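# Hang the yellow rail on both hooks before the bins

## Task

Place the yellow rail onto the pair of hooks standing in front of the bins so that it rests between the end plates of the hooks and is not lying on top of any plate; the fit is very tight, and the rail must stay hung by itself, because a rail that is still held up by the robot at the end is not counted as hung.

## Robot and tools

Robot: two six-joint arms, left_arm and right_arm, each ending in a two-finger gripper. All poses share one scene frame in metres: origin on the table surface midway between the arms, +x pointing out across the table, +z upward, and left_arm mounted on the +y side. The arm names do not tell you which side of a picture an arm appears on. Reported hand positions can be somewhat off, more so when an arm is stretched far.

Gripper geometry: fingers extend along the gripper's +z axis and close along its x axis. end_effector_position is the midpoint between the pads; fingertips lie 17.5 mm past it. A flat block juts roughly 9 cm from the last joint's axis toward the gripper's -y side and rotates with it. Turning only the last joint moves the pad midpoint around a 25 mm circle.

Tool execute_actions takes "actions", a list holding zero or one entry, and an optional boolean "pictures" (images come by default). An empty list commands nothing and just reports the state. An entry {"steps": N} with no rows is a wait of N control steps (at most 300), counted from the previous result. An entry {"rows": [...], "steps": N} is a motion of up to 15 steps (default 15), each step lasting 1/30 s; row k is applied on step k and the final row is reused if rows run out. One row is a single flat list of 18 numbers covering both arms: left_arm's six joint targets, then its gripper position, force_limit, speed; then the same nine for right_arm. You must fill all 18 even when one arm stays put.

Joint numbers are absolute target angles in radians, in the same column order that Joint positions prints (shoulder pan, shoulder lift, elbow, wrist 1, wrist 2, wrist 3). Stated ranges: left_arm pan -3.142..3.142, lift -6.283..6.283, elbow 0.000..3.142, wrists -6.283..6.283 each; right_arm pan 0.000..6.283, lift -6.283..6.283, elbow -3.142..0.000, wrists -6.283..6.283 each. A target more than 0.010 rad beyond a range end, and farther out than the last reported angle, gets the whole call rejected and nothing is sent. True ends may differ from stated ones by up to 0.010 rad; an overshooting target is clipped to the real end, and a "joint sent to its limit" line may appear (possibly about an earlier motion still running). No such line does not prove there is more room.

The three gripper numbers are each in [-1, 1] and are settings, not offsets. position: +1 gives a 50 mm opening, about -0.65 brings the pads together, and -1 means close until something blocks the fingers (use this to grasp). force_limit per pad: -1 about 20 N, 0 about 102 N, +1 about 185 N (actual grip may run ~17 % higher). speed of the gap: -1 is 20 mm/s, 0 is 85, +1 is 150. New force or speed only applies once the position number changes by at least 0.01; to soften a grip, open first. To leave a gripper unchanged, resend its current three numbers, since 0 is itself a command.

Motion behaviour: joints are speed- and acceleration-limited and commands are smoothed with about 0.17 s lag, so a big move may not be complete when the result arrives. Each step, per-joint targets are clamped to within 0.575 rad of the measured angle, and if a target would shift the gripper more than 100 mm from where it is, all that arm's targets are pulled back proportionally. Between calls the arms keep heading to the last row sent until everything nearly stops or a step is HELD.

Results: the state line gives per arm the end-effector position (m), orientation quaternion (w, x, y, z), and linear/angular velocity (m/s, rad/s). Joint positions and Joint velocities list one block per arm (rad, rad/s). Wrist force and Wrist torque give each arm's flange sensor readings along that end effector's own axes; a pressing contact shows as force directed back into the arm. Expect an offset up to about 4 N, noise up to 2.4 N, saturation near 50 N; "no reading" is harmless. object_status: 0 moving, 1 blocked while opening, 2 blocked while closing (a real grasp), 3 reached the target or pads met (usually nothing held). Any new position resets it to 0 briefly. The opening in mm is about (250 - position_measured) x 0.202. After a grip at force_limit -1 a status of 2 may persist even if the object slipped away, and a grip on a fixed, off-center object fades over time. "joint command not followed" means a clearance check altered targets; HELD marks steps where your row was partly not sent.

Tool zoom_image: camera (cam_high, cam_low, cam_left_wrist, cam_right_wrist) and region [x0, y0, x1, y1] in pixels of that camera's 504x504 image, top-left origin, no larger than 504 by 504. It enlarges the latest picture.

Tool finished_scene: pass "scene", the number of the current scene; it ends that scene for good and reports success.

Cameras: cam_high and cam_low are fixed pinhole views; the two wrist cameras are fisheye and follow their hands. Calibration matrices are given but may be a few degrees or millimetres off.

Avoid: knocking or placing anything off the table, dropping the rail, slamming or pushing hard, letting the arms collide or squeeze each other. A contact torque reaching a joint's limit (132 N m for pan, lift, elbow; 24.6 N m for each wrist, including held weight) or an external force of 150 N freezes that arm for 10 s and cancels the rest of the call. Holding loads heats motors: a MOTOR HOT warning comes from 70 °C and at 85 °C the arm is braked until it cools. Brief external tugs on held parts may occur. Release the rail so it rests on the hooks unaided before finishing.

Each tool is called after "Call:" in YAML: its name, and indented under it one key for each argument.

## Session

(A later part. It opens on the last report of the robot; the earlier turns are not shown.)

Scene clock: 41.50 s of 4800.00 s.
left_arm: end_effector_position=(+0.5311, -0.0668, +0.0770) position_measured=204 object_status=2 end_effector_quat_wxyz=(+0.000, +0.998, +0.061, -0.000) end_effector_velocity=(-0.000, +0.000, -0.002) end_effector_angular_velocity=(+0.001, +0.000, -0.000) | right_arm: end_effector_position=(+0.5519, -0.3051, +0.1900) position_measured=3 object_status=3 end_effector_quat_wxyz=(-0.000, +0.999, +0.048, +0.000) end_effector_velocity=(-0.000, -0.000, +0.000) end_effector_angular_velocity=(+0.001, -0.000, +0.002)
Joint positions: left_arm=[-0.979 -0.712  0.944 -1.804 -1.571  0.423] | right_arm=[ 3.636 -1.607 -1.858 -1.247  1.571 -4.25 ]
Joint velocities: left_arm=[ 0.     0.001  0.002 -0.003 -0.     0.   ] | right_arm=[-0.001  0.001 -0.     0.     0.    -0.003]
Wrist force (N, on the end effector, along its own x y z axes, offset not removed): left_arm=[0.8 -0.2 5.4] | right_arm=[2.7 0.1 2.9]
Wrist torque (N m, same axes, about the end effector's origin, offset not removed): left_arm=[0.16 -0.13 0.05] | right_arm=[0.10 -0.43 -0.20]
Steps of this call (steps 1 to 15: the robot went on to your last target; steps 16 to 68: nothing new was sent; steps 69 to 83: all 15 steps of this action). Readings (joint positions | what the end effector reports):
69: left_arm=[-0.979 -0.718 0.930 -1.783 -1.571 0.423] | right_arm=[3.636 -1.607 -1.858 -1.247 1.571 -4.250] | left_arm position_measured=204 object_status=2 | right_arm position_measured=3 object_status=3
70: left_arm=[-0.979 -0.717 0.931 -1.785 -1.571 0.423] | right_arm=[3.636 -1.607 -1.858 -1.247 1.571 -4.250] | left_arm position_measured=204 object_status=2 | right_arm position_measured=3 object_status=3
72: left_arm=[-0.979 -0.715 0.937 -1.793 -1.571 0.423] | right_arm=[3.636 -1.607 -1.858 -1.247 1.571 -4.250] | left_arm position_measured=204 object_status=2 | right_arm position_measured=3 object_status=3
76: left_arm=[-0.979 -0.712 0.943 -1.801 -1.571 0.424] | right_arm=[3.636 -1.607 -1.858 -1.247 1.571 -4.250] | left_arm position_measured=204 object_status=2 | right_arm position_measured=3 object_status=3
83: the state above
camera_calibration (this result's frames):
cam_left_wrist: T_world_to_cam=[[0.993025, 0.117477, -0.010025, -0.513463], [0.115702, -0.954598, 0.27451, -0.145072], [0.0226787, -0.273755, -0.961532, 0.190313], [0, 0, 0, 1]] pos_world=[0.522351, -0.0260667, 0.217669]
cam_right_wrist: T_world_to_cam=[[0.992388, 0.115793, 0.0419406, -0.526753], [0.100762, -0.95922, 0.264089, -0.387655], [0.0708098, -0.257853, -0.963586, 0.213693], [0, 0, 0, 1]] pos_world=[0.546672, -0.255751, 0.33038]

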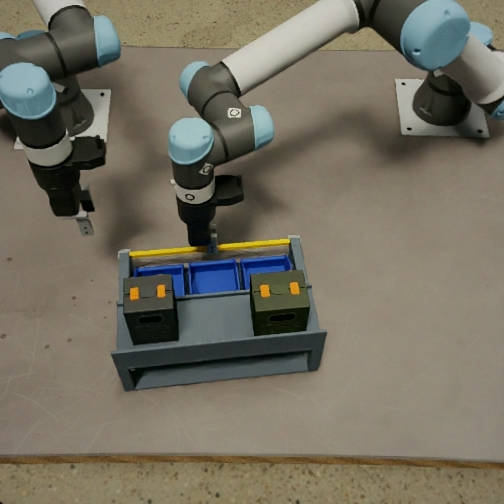

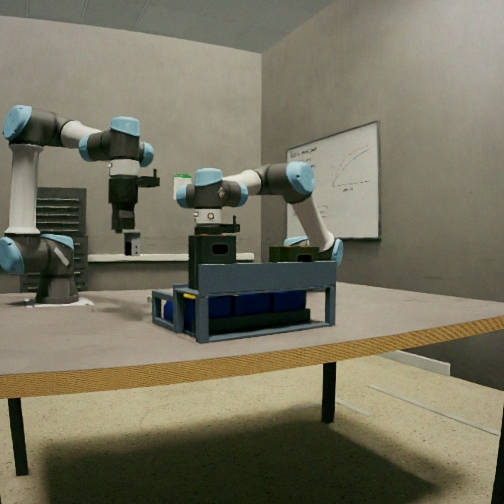

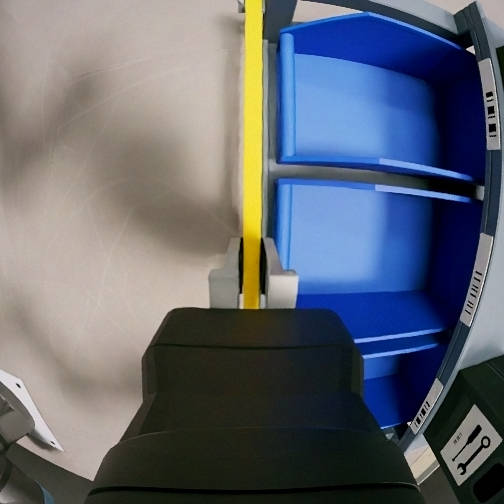

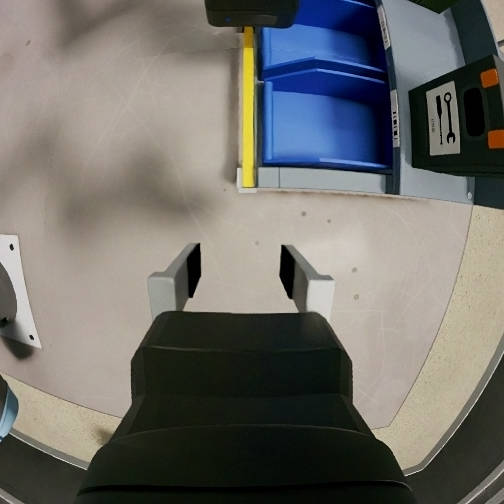

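Call:
execute_actions:
  actions:
    - {"rows":[[-0.9795,-0.7106,0.9463,-1.8067,-1.571,0.4235,-1,-0.5,0,3.636,-1.607,-1.858,-1.247,1.571,-4.25,1,0,0]],"steps":8}
  pictures: false

Call:
execute_actions:
  actions:
    - {"rows":[[-0.9795,-0.7106,0.9463,-1.8067,-1.571,0.4235,0.2,-0.5,0,3.636,-1.607,-1.858,-1.247,1.571,-4.25,1,0,0]],"steps":9}
  pictures: false

Call:
execute_actions:
  actions:
    - {"rows":[[-0.9795,-0.75,0.83,-1.65,-1.571,0.4235,0.2,-0.5,0,3.636,-1.607,-1.858,-1.247,1.571,-4.25,1,0,0]]}

Scene clock: 47.67 s of 4800.00 s.
left_arm: end_effector_position=(+0.5311, -0.0668, +0.0757) position_measured=204 object_status=2 end_effector_quat_wxyz=(+0.000, +0.998, +0.061, -0.000) end_effector_velocity=(-0.000, +0.000, -0.001) end_effector_angular_velocity=(+0.001, +0.001, +0.000) | right_arm: end_effector_position=(+0.5519, -0.3051, +0.1900) position_measured=3 object_status=3 end_effector_quat_wxyz=(-0.000, +0.999, +0.048, +0.000) end_effector_velocity=(-0.000, -0.000, -0.000) end_effector_angular_velocity=(-0.000, +0.001, +0.001)
Joint positions: left_arm=[-0.979 -0.711  0.946 -1.806 -1.571  0.423] | right_arm=[ 3.636 -1.607 -1.858 -1.247  1.571 -4.25 ]
Joint velocities: left_arm=[ 0.     0.001  0.002 -0.001 -0.    -0.   ] | right_arm=[-0.001  0.    -0.001  0.     0.    -0.001]
Wrist force (N, on the end effector, along its own x y z axes, offset not removed): left_arm=[0.5 0.5 3.9] | right_arm=[3.6 -0.1 0.8]
Wrist torque (N m, same axes, about the end effector's origin, offset not removed): left_arm=[0.23 -0.09 0.02] | right_arm=[0.04 -0.63 -0.28]
Steps of this call (steps 1 to 15: the robot went on to your last target; steps 16 to 90: nothing new was sent; then 2.90 s passed at rest; steps 91 to 98: all 8 steps of this action). Readings (joint positions | what the end effector reports):
91: left_arm=[-0.979 -0.711 0.945 -1.804 -1.571 0.423] | right_arm=[3.636 -1.607 -1.858 -1.247 1.571 -4.250] | left_arm position_measured=204 object_status=2 | right_arm position_measured=3 object_status=3
92: left_arm=[-0.979 -0.711 0.945 -1.804 -1.571 0.423] | right_arm=[3.636 -1.607 -1.858 -1.247 1.571 -4.250] | left_arm position_measured=204 object_status=2 | right_arm position_measured=3 object_status=3
94: left_arm=[-0.979 -0.711 0.945 -1.805 -1.571 0.424] | right_arm=[3.636 -1.607 -1.858 -1.247 1.571 -4.250] | left_arm position_measured=204 object_status=2 | right_arm position_measured=3 object_status=3
98: the state above

Scene clock: 47.97 s of 4800.00 s.
left_arm: end_effector_position=(+0.5311, -0.0668, +0.0756) position_measured=123 object_status=0 end_effector_quat_wxyz=(+0.000, +0.998, +0.061, -0.000) end_effector_velocity=(-0.000, +0.000, -0.000) end_effector_angular_velocity=(+0.001, +0.000, +0.001) | right_arm: end_effector_position=(+0.5519, -0.3051, +0.1900) position_measured=3 object_status=3 end_effector_quat_wxyz=(-0.000, +0.999, +0.048, +0.000) end_effector_velocity=(-0.000, -0.000, +0.001) end_effector_angular_velocity=(+0.001, -0.001, -0.000)
Joint positions: left_arm=[-0.979 -0.711  0.946 -1.807 -1.571  0.424] | right_arm=[ 3.636 -1.607 -1.858 -1.247  1.571 -4.25 ]
Joint velocities: left_arm=[ 0.     0.     0.     0.001  0.    -0.001] | right_arm=[-0.     0.001 -0.     0.     0.    -0.   ]
Wrist force (N, on the end effector, along its own x y z axes, offset not removed): left_arm=[1.4 -0.1 2.3] | right_arm=[4.0 0.5 2.6]
Wrist torque (N m, same axes, about the end effector's origin, offset not removed): left_arm=[0.02 -0.11 0.14] | right_arm=[0.20 -0.70 -0.25]
Steps of this call (steps 1 to 9: all 9 steps of this action). Readings (joint positions | what the end effector reports):
1: left_arm=[-0.979 -0.711 0.946 -1.806 -1.571 0.424] | right_arm=[3.636 -1.607 -1.858 -1.247 1.571 -4.250] | left_arm position_measured=204 object_status=0 | right_arm position_measured=3 object_status=3
2: left_arm=[-0.979 -0.711 0.946 -1.807 -1.571 0.423] | right_arm=[3.636 -1.607 -1.858 -1.247 1.571 -4.250] | left_arm position_measured=191 object_status=0 | right_arm position_measured=3 object_status=3
4: left_arm=[-0.979 -0.711 0.946 -1.807 -1.571 0.423] | right_arm=[3.636 -1.607 -1.858 -1.247 1.571 -4.250] | left_arm position_measured=162 object_status=0 | right_arm position_measured=3 object_status=3
8: left_arm=[-0.979 -0.711 0.946 -1.807 -1.571 0.423] | right_arm=[3.636 -1.607 -1.858 -1.247 1.571 -4.250] | left_arm position_measured=123 object_status=0 | right_arm position_measured=3 object_status=3
9: the state above

Scene clock: 48.47 s of 4800.00 s.
left_arm: end_effector_position=(+0.5302, -0.0653, +0.1472) position_measured=123 object_status=3 end_effector_quat_wxyz=(-0.000, +0.998, +0.061, -0.000) end_effector_velocity=(-0.001, +0.001, +0.010) end_effector_angular_velocity=(+0.002, +0.001, -0.000) | right_arm: end_effector_position=(+0.5519, -0.3051, +0.1900) position_measured=3 object_status=3 end_effector_quat_wxyz=(-0.000, +0.999, +0.048, +0.000) end_effector_velocity=(+0.000, -0.000, -0.000) end_effector_angular_velocity=(-0.001, -0.000, -0.002)
Joint positions: left_arm=[-0.979 -0.75   0.832 -1.652 -1.571  0.423] | right_arm=[ 3.636 -1.607 -1.858 -1.247  1.571 -4.25 ]
Joint velocities: left_arm=[ 0.    -0.005 -0.017  0.024  0.     0.001] | right_arm=[ 0.    -0.    -0.    -0.    -0.001  0.002]
Wrist force (N, on the end effector, along its own x y z axes, offset not removed): left_arm=[0.8 0.4 1.6] | right_arm=[4.0 0.8 2.9]
Wrist torque (N m, same axes, about the end effector's origin, offset not removed): left_arm=[0.18 -0.03 0.06] | right_arm=[0.29 -0.73 -0.29]
Steps of this call (steps 1 to 15: all 15 steps of this action). Readings (joint positions | what the end effector reports):
1: left_arm=[-0.979 -0.711 0.946 -1.807 -1.571 0.423] | right_arm=[3.636 -1.607 -1.858 -1.247 1.571 -4.250] | left_arm position_measured=123 object_status=0 | right_arm position_measured=3 object_status=3
2: left_arm=[-0.979 -0.713 0.944 -1.804 -1.571 0.423] | right_arm=[3.636 -1.607 -1.858 -1.247 1.571 -4.250] | left_arm position_measured=123 object_status=0 | right_arm position_measured=3 object_status=3
4: left_arm=[-0.979 -0.728 0.904 -1.757 -1.571 0.423] | right_arm=[3.636 -1.607 -1.858 -1.247 1.571 -4.250] | left_arm position_measured=123 object_status=0 | right_arm position_measured=3 object_status=3
8: left_arm=[-0.979 -0.745 0.848 -1.677 -1.571 0.423] | right_arm=[3.636 -1.607 -1.858 -1.247 1.571 -4.250] | left_arm position_measured=123 object_status=3 | right_arm position_measured=3 object_status=3
15: the state above
camera_calibration (this result's frames):
cam_left_wrist: T_world_to_cam=[[0.993021, 0.117484, -0.0103682, -0.51199], [0.11582, -0.954792, 0.273783, -0.162802], [0.0222657, -0.273073, -0.961736, 0.258556], [0, 0, 0, 1]] pos_world=[0.521515, -0.0246871, 0.287927]
cam_right_wrist: T_world_to_cam=[[0.992388, 0.115793, 0.0419403, -0.526752], [0.100762, -0.95922, 0.264089, -0.387655], [0.0708096, -0.257853, -0.963586, 0.213694], [0, 0, 0, 1]] pos_world=[0.546672, -0.255751, 0.33038]

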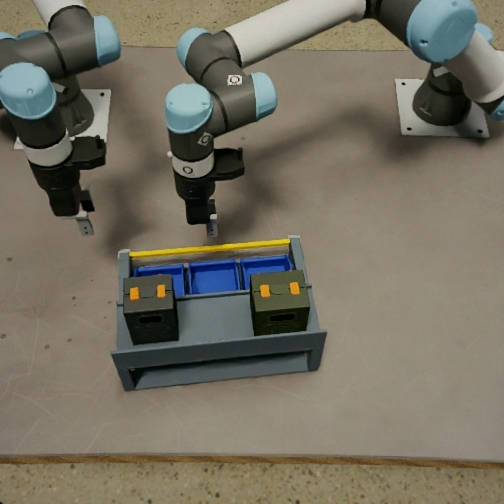

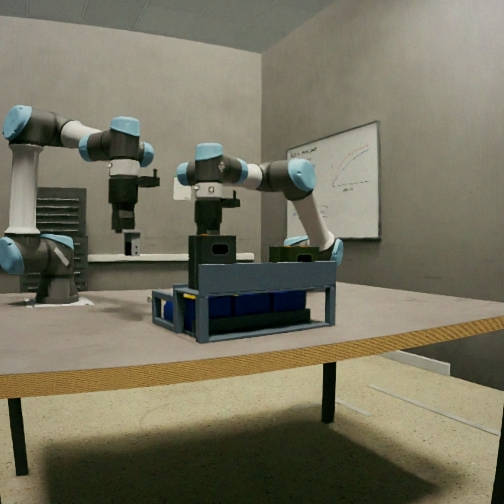

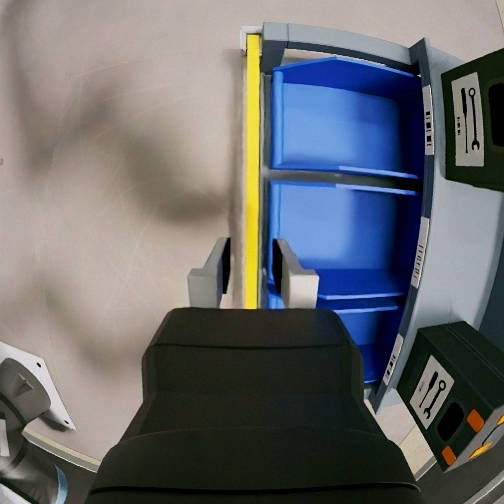

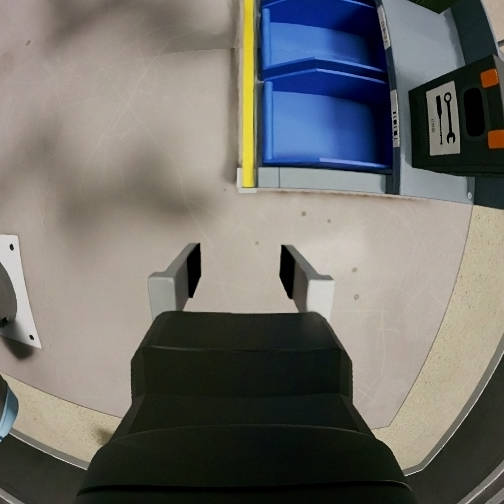

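Call:
finished_scene:
  scene: 2

The scene is finished: the task was done.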